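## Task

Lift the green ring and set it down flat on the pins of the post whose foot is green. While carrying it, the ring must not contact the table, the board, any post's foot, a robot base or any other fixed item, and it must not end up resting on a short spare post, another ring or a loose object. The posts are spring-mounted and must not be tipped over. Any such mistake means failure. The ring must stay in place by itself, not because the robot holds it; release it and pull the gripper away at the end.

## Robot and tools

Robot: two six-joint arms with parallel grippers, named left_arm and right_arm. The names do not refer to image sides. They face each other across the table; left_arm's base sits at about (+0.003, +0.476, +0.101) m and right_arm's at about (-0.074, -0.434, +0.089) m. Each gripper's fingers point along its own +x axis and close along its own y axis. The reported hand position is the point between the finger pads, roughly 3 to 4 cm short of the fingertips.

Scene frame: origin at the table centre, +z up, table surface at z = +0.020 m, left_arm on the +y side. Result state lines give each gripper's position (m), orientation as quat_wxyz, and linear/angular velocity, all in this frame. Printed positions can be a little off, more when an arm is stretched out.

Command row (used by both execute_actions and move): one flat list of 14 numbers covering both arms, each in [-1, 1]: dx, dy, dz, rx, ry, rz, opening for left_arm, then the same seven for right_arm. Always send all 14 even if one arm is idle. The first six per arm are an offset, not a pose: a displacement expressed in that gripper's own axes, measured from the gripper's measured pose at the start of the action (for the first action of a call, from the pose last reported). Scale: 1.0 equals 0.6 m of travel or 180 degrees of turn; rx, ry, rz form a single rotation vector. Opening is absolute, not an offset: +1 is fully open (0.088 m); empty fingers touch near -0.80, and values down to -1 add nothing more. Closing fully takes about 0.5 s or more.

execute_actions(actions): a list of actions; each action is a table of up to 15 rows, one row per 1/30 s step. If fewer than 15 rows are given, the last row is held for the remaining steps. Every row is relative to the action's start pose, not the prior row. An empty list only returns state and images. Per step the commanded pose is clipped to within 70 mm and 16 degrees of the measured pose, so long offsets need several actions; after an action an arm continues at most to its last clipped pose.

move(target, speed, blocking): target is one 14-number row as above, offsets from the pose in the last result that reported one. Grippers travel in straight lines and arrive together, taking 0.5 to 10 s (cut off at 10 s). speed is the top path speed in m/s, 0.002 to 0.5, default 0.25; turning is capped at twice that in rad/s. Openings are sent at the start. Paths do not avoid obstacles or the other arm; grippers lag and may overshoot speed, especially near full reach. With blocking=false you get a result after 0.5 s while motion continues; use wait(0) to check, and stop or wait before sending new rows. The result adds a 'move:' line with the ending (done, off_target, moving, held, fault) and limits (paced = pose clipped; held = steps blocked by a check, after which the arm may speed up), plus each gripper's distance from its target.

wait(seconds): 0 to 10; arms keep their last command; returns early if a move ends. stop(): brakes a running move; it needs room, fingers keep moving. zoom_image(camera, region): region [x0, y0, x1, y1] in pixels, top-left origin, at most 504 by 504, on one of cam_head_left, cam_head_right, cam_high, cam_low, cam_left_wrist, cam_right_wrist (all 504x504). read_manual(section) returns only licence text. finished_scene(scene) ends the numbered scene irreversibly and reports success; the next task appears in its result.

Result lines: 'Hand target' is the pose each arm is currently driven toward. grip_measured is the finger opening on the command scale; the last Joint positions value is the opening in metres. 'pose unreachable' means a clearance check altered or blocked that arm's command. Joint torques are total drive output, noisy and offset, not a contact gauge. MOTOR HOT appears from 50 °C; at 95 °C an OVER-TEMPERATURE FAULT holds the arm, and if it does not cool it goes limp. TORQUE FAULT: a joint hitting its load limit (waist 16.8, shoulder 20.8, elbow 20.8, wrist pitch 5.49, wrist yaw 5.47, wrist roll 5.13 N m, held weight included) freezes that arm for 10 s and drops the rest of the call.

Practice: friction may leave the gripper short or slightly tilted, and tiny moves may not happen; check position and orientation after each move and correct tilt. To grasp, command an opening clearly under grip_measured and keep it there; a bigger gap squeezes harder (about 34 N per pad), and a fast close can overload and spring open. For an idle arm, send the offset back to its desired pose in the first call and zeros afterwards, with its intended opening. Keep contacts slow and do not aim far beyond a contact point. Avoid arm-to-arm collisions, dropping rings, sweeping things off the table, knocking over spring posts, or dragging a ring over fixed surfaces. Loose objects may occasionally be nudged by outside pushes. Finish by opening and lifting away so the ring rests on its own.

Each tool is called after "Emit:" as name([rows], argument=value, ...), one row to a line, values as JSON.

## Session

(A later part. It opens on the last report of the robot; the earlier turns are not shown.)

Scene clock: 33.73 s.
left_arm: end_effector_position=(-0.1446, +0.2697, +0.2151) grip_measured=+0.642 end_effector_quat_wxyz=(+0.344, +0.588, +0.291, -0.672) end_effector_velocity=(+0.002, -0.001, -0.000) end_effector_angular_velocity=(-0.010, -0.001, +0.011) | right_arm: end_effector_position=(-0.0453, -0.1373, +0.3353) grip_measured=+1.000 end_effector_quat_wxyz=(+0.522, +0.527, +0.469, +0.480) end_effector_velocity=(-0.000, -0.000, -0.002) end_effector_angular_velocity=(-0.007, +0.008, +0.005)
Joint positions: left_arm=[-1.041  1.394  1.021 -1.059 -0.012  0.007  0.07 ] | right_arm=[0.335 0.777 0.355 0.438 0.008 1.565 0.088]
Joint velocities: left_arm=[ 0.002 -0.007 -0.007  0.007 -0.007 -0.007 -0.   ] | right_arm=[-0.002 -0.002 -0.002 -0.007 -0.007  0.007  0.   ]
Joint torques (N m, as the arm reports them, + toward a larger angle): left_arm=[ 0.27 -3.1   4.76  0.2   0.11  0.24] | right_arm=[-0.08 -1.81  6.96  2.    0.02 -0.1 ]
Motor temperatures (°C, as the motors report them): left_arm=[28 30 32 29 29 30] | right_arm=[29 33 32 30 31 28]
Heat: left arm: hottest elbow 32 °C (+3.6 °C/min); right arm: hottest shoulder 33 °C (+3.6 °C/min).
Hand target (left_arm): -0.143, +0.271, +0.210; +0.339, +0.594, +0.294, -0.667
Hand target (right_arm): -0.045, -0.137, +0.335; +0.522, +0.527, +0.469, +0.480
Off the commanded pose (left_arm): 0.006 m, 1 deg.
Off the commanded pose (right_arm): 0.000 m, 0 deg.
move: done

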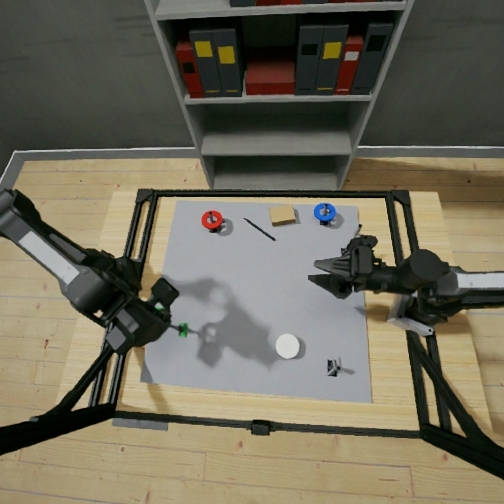

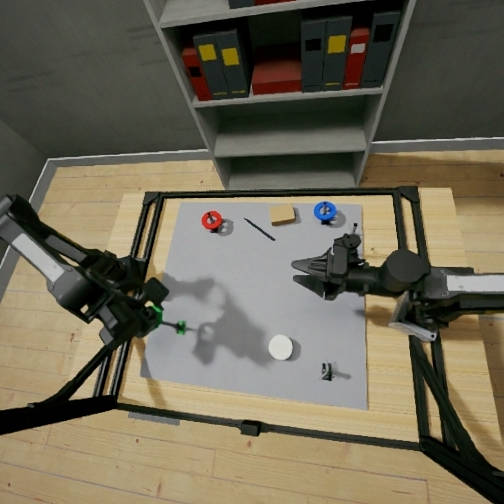

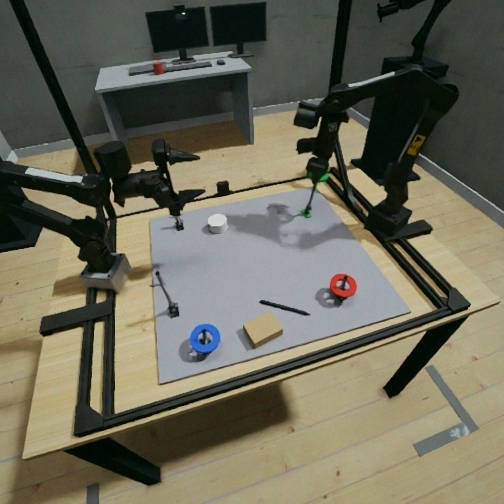

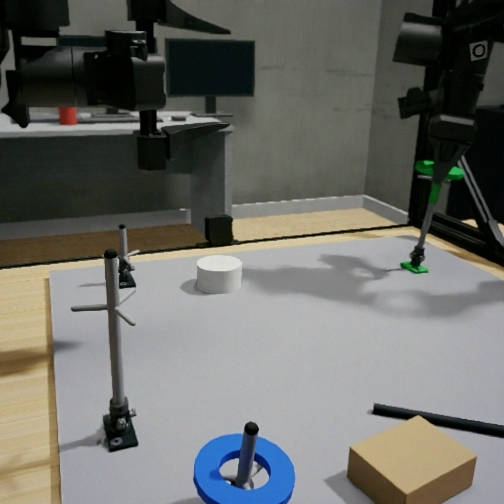

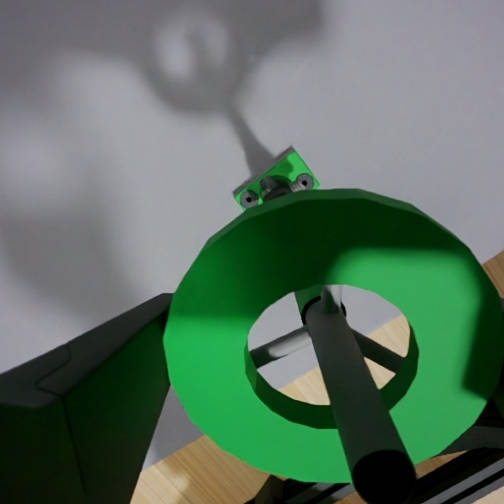

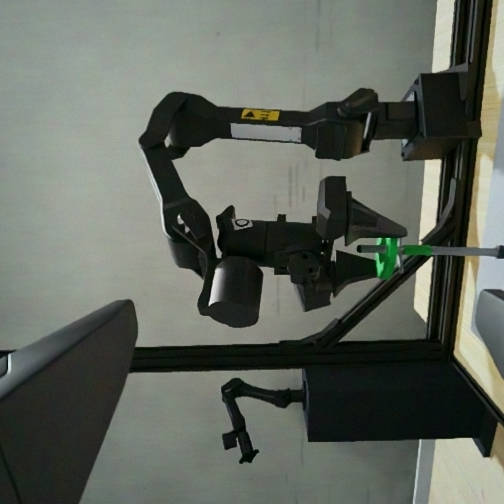

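About 6 mm left; lower a bit, then release and lift.

Emit:
move(target=[0.013,0,-0.007,0,0.006,0,0.4,0,0,0,0,0,0,1], speed=0.03)

Emit:
execute_actions([
  [[0,0,0,0,0,0,0.6,0,0,0,0,0,0,1],[0,0,0,0,0,0,0.66,0,0,0,0,0,0,1],[0,0,0,0,0,0,0.7,0,0,0,0,0,0,1],[0,0,0,0,0,0,0.8,0,0,0,0,0,0,1],[0,0,0,0,0,0,1,0,0,0,0,0,0,1]],
])

Emit:
move(target=[-0.17,0,0,0,0,0,1,0,0,0,0,0,0,1], speed=0.15)

Emit:
zoom_image(camera="cam_low", region=[384, 100, 504, 220])

Scene clock: 34.57 s.
left_arm: end_effector_position=(-0.1443, +0.2700, +0.2122) grip_measured=+0.641 end_effector_quat_wxyz=(+0.344, +0.588, +0.291, -0.671) end_effector_velocity=(+0.004, +0.007, -0.005) end_effector_angular_velocity=(+0.027, -0.025, +0.015) | right_arm: end_effector_position=(-0.0453, -0.1373, +0.3353) grip_measured=+1.000 end_effector_quat_wxyz=(+0.522, +0.527, +0.469, +0.480) end_effector_velocity=(+0.003, -0.000, -0.003) end_effector_angular_velocity=(-0.011, +0.009, -0.015)
Joint positions: left_arm=[-1.04   1.394  1.01  -1.049 -0.012  0.008  0.07 ] | right_arm=[0.335 0.777 0.355 0.438 0.008 1.565 0.088]
Joint velocities: left_arm=[-0.007  0.002 -0.012 -0.022 -0.007 -0.022 -0.   ] | right_arm=[-0.007  0.002 -0.002 -0.007  0.007  0.007  0.   ]
Joint torques (N m, as the arm reports them, + toward a larger angle): left_arm=[-0.01 -3.12  4.66  0.24  0.03 -0.05] | right_arm=[-0.08 -1.82  6.96  2.    0.02 -0.1 ]
Motor temperatures (°C, as the motors report them): left_arm=[28 30 32 29 29 30] | right_arm=[29 33 33 30 31 28]
Heat: left arm: hottest elbow 32 °C (+3.5 °C/min); right arm: hottest shoulder 33 °C (+3.5 °C/min).
Hand target (left_arm): -0.143, +0.272, +0.207; +0.341, +0.595, +0.294, -0.666
Hand target (right_arm): -0.045, -0.137, +0.335; +0.522, +0.527, +0.469, +0.480
Off the commanded pose (left_arm): 0.006 m, 1 deg.
Off the commanded pose (right_arm): 0.000 m, 0 deg.
move: done

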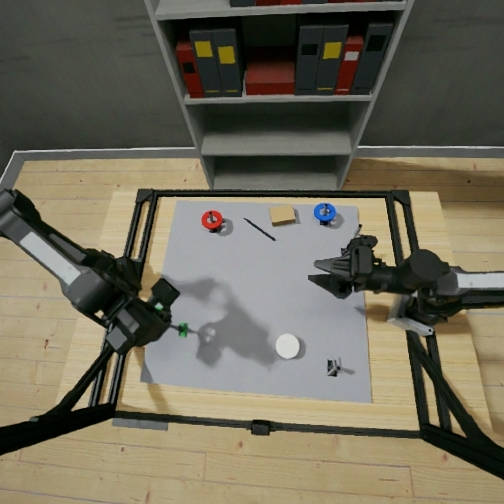

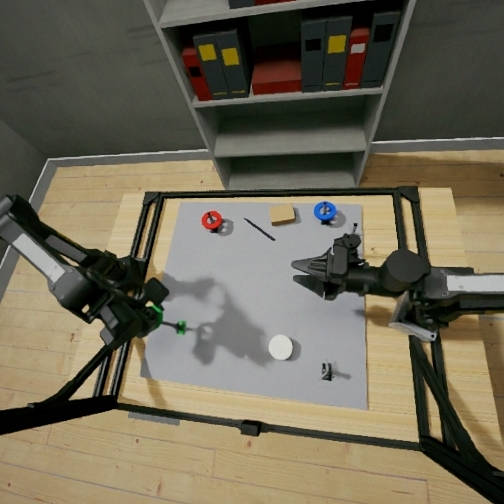

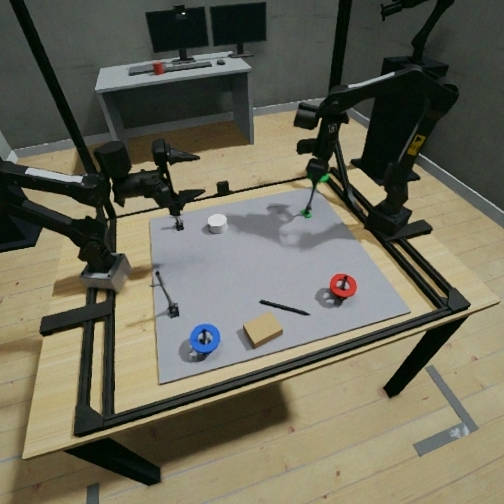

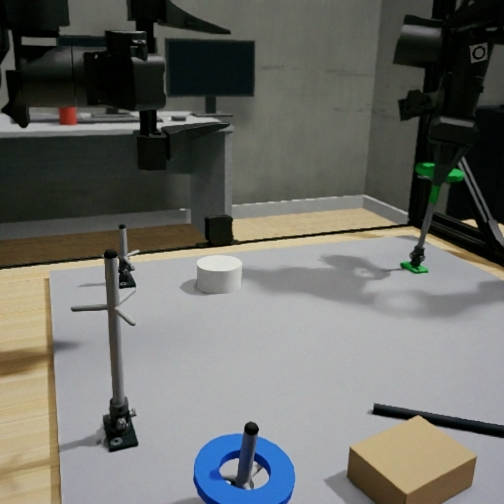

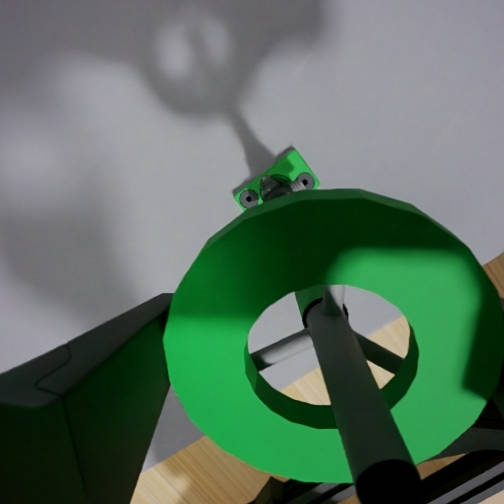

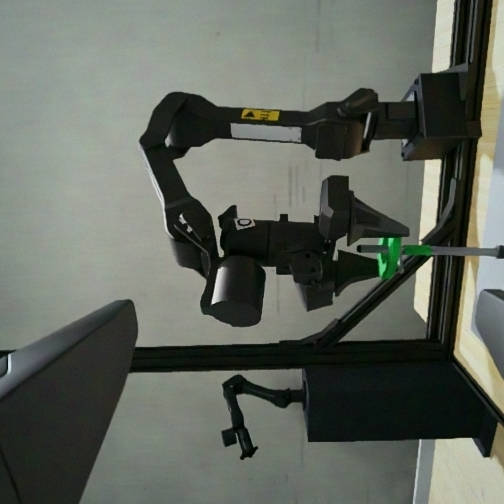

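Scene clock: 35.07 s.
left_arm: end_effector_position=(-0.1443, +0.2700, +0.2122) grip_measured=+0.986 end_effector_quat_wxyz=(+0.344, +0.588, +0.291, -0.671) end_effector_velocity=(+0.002, +0.002, -0.000) end_effector_angular_velocity=(+0.002, -0.009, +0.006) | right_arm: end_effector_position=(-0.0453, -0.1373, +0.3353) grip_measured=+1.000 end_effector_quat_wxyz=(+0.522, +0.527, +0.469, +0.480) end_effector_velocity=(-0.000, -0.001, -0.001) end_effector_angular_velocity=(-0.002, +0.007, +0.005)
Joint positions: left_arm=[-1.04   1.394  1.01  -1.049 -0.012  0.008  0.087] | right_arm=[0.335 0.777 0.355 0.438 0.008 1.565 0.088]
Joint velocities: left_arm=[-0.002 -0.002 -0.002 -0.007 -0.007 -0.007  0.01 ] | right_arm=[-0.002 -0.007 -0.002 -0.007 -0.007  0.007  0.   ]
Joint torques (N m, as the arm reports them, + toward a larger angle): left_arm=[-0.02 -3.93  6.15  0.05  0.03 -0.02] | right_arm=[-0.08 -1.81  6.97  2.    0.02 -0.09]
Motor temperatures (°C, as the motors report them): left_arm=[28 30 32 29 29 30] | right_arm=[29 33 33 30 31 28]
Heat: left arm: hottest elbow 32 °C (+3.4 °C/min); right arm: hottest shoulder 33 °C (+3.4 °C/min).
Hand target (left_arm): -0.144, +0.270, +0.212; +0.344, +0.588, +0.291, -0.671
Hand target (right_arm): -0.045, -0.137, +0.335; +0.522, +0.527, +0.469, +0.480
Off the commanded pose (left_arm): 0.000 m, 0 deg.
Off the commanded pose (right_arm): 0.000 m, 0 deg.

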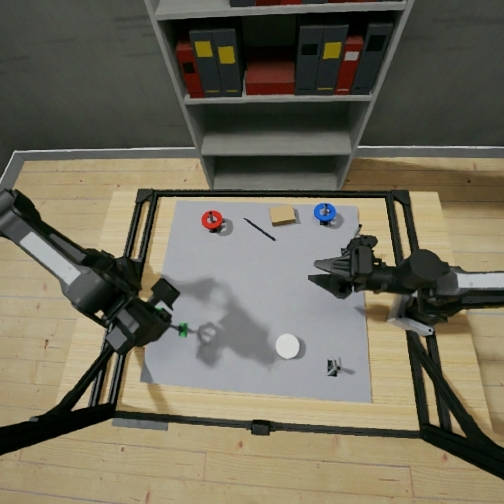

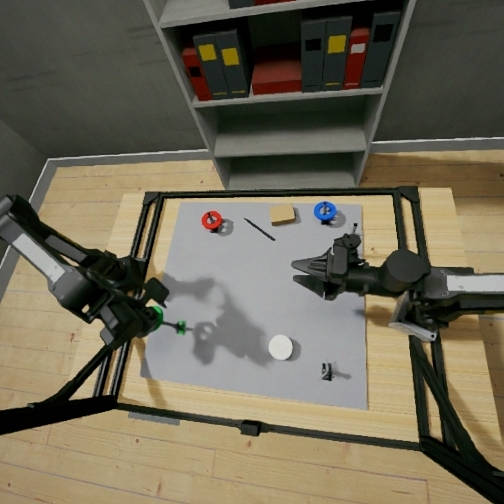

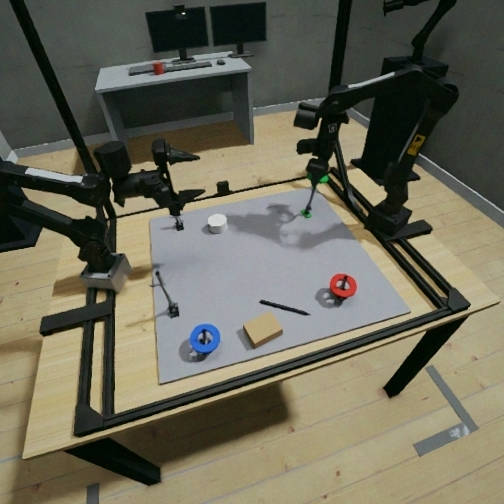

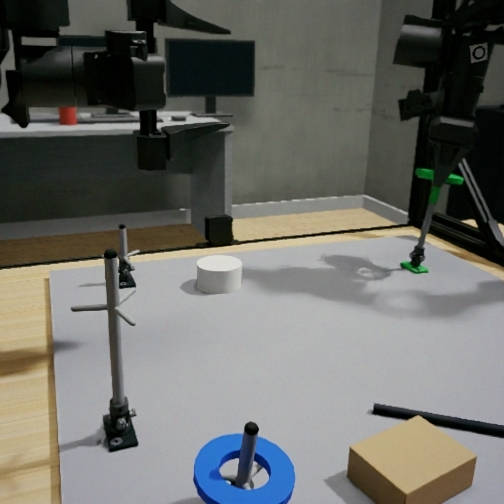

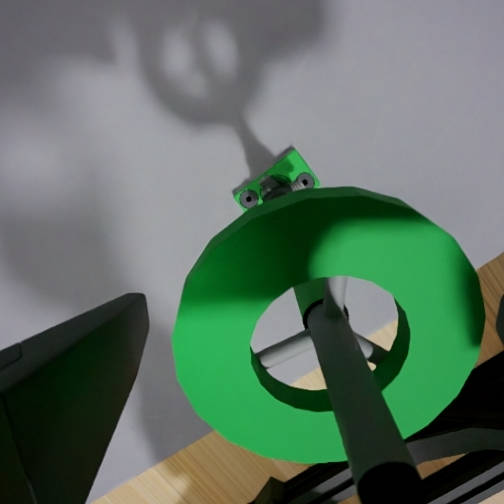

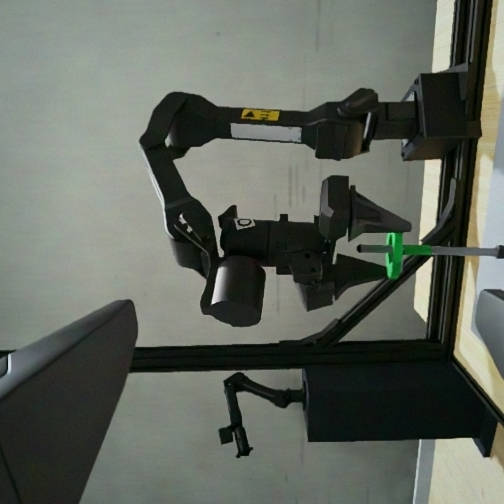

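Scene clock: 36.33 s.
left_arm: end_effector_position=(-0.1347, +0.2832, +0.3096) grip_measured=+1.000 end_effector_quat_wxyz=(+0.342, +0.592, +0.293, -0.669) end_effector_velocity=(-0.001, +0.006, +0.003) end_effector_angular_velocity=(+0.019, +0.014, +0.002) | right_arm: end_effector_position=(-0.0453, -0.1373, +0.3353) grip_measured=+1.000 end_effector_quat_wxyz=(+0.522, +0.527, +0.469, +0.480) end_effector_velocity=(-0.003, -0.000, -0.002) end_effector_angular_velocity=(-0.008, -0.007, +0.019)
Joint positions: left_arm=[-1.04   1.361  1.374 -1.455 -0.012  0.008  0.088] | right_arm=[0.335 0.777 0.355 0.438 0.008 1.565 0.088]
Joint velocities: left_arm=[-0.002 -0.007  0.007 -0.022  0.022 -0.007  0.   ] | right_arm=[-0.002 -0.002 -0.002 -0.007 -0.022 -0.007  0.   ]
Joint torques (N m, as the arm reports them, + toward a larger angle): left_arm=[-0.34 -3.36  7.66 -0.11  0.02 -0.11] | right_arm=[-0.12 -1.81  6.97  2.    0.02 -0.09]
Motor temperatures (°C, as the motors report them): left_arm=[28 30 32 29 29 30] | right_arm=[29 33 33 30 31 28]
Heat: left arm: hottest elbow 32 °C (+3.3 °C/min); right arm: hottest shoulder 33 °C (+3.3 °C/min).
Hand target (left_arm): -0.136, +0.282, +0.313; +0.344, +0.588, +0.291, -0.671
Hand target (right_arm): -0.045, -0.137, +0.335; +0.522, +0.527, +0.469, +0.480
Off the commanded pose (left_arm): 0.004 m, 1 deg.
Off the commanded pose (right_arm): 0.000 m, 0 deg.
move: done

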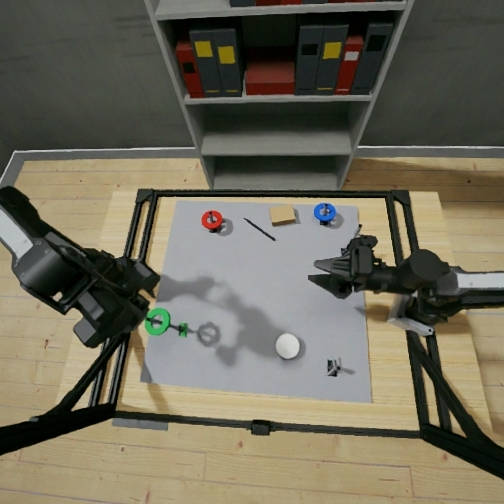

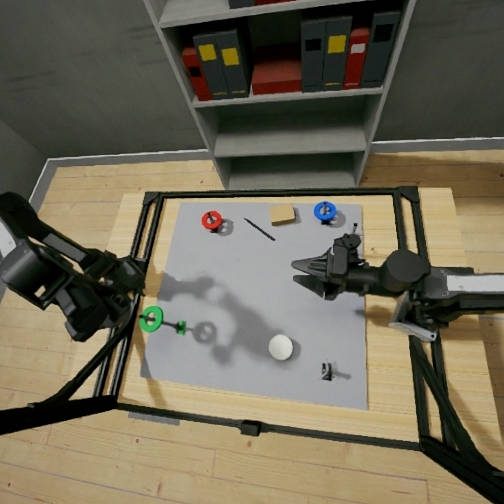

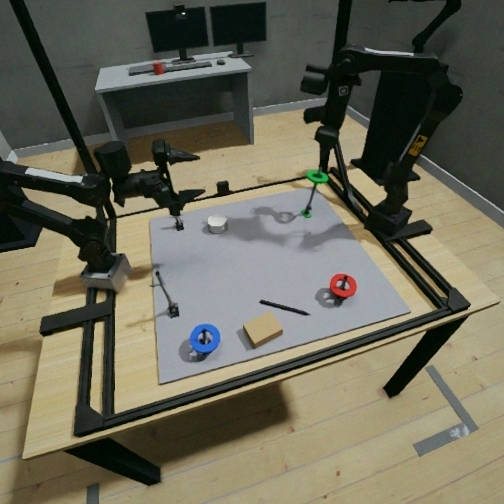

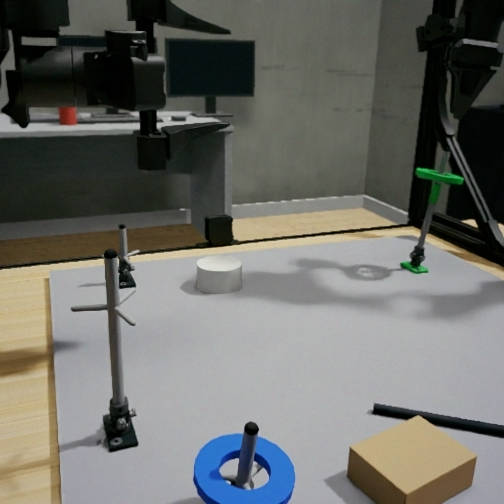

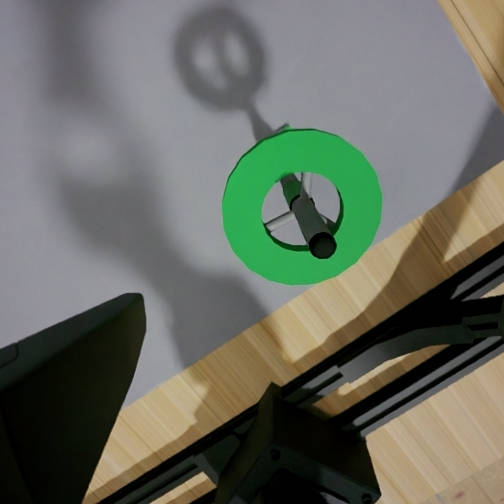

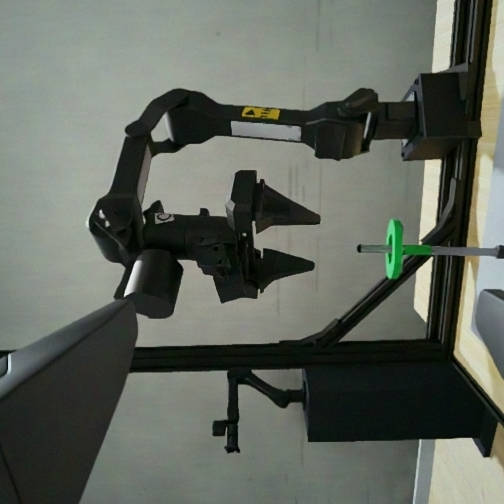

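Region (384, 100, 504, 220) of cam_low's 504x504 image, scaled by 4.200, with more detail than that image has.

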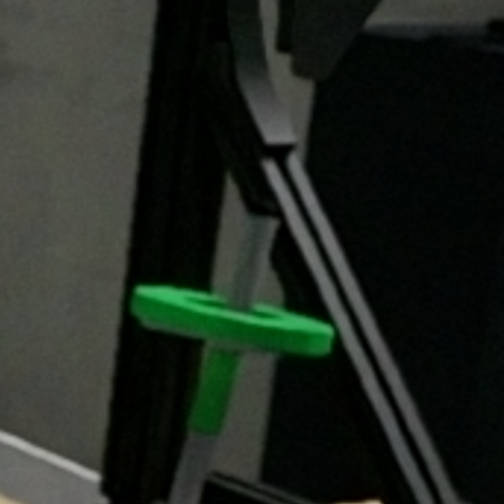

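Move a bit further clear, then finish.

Emit:
move(target=[-0.03,0.2,0,-0.1,0,0,1,0,0,0,0,0,0,1], speed=0.25)

Emit:
finished_scene(scene=1)

Scene clock: 37.67 s.
left_arm: end_effector_position=(-0.0375, +0.2165, +0.3268) grip_measured=+1.000 end_effector_quat_wxyz=(+0.430, +0.532, +0.396, -0.612) end_effector_velocity=(+0.003, -0.004, +0.000) end_effector_angular_velocity=(-0.009, -0.007, +0.001) | right_arm: end_effector_position=(-0.0453, -0.1373, +0.3353) grip_measured=+1.000 end_effector_quat_wxyz=(+0.522, +0.527, +0.469, +0.480) end_effector_velocity=(-0.003, -0.000, -0.002) end_effector_angular_velocity=(-0.008, -0.007, +0.019)
Joint positions: left_arm=[-0.538  1.485  1.55  -1.523  0.051  0.189  0.088] | right_arm=[0.335 0.777 0.355 0.438 0.008 1.565 0.088]
Joint velocities: left_arm=[ 0.007  0.007  0.007  0.007 -0.007  0.007  0.   ] | right_arm=[-0.002 -0.002 -0.002 -0.007 -0.022 -0.007  0.   ]
Joint torques (N m, as the arm reports them, + toward a larger angle): left_arm=[ 0.19 -3.47  7.65 -0.1   0.19  0.21] | right_arm=[-0.1  -1.84  6.97  2.01  0.02 -0.11]
Motor temperatures (°C, as the motors report them): left_arm=[28 30 32 29 29 30] | right_arm=[29 33 33 30 31 28]
Heat: left arm: hottest elbow 32 °C (+3.2 °C/min); right arm: hottest shoulder 33 °C (+3.2 °C/min).
Hand target (left_arm): -0.037, +0.214, +0.328; +0.429, +0.531, +0.396, -0.614
Hand target (right_arm): -0.045, -0.137, +0.335; +0.522, +0.527, +0.469, +0.480
Off the commanded pose (left_arm): 0.004 m, 0 deg.
Off the commanded pose (right_arm): 0.000 m, 0 deg.
move: done

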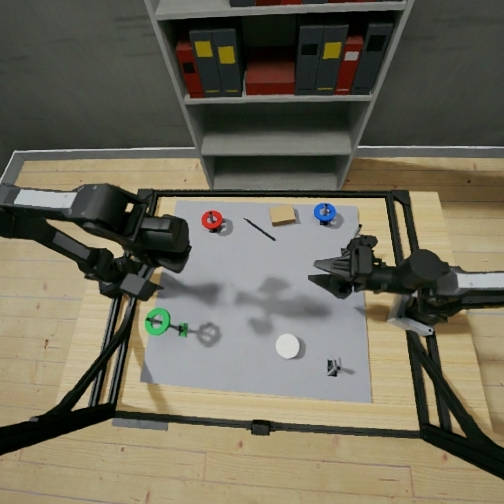

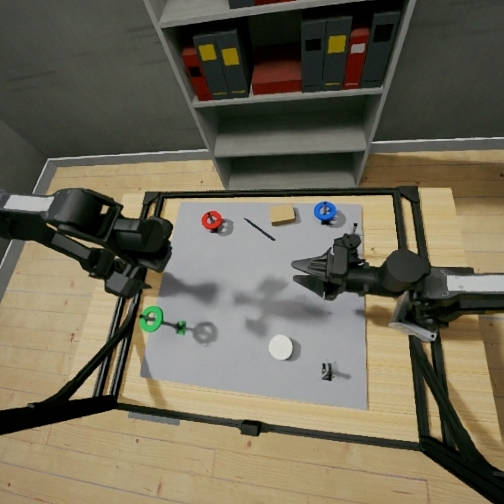

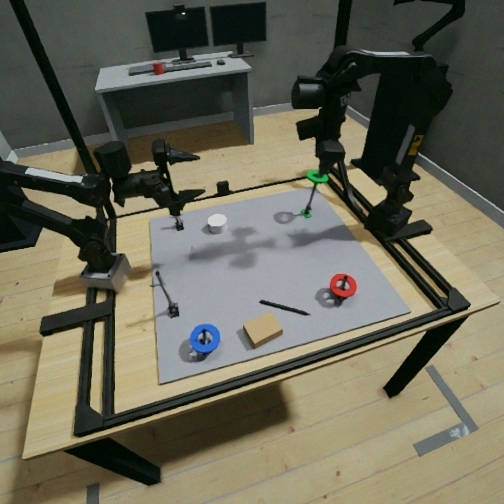

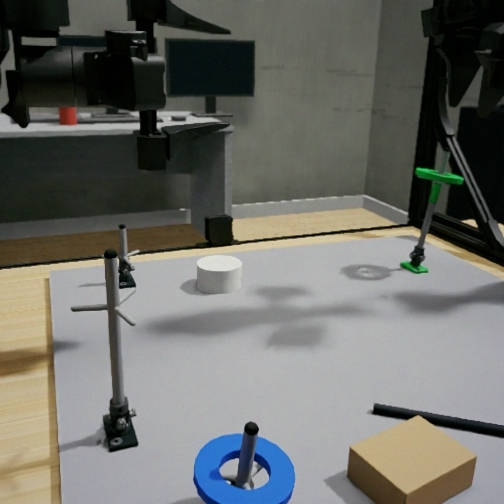

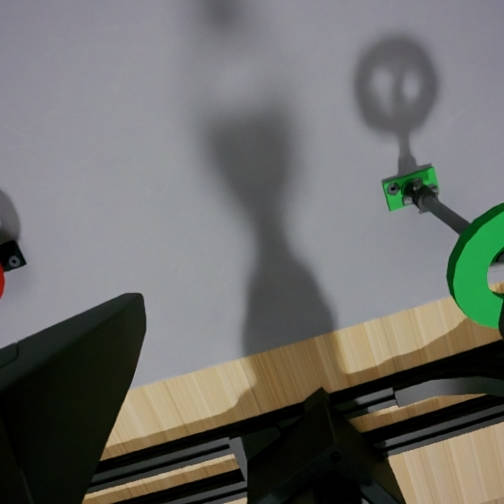

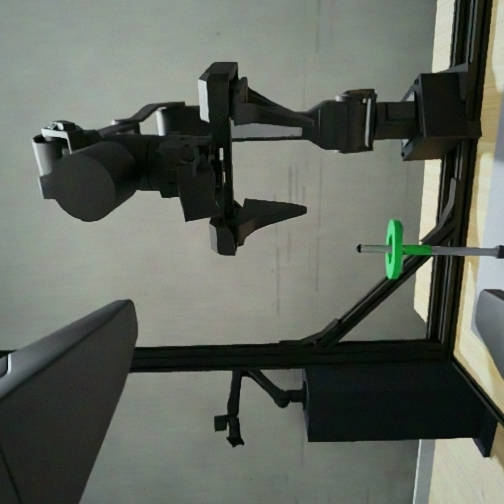

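The scene is finished: the task was done.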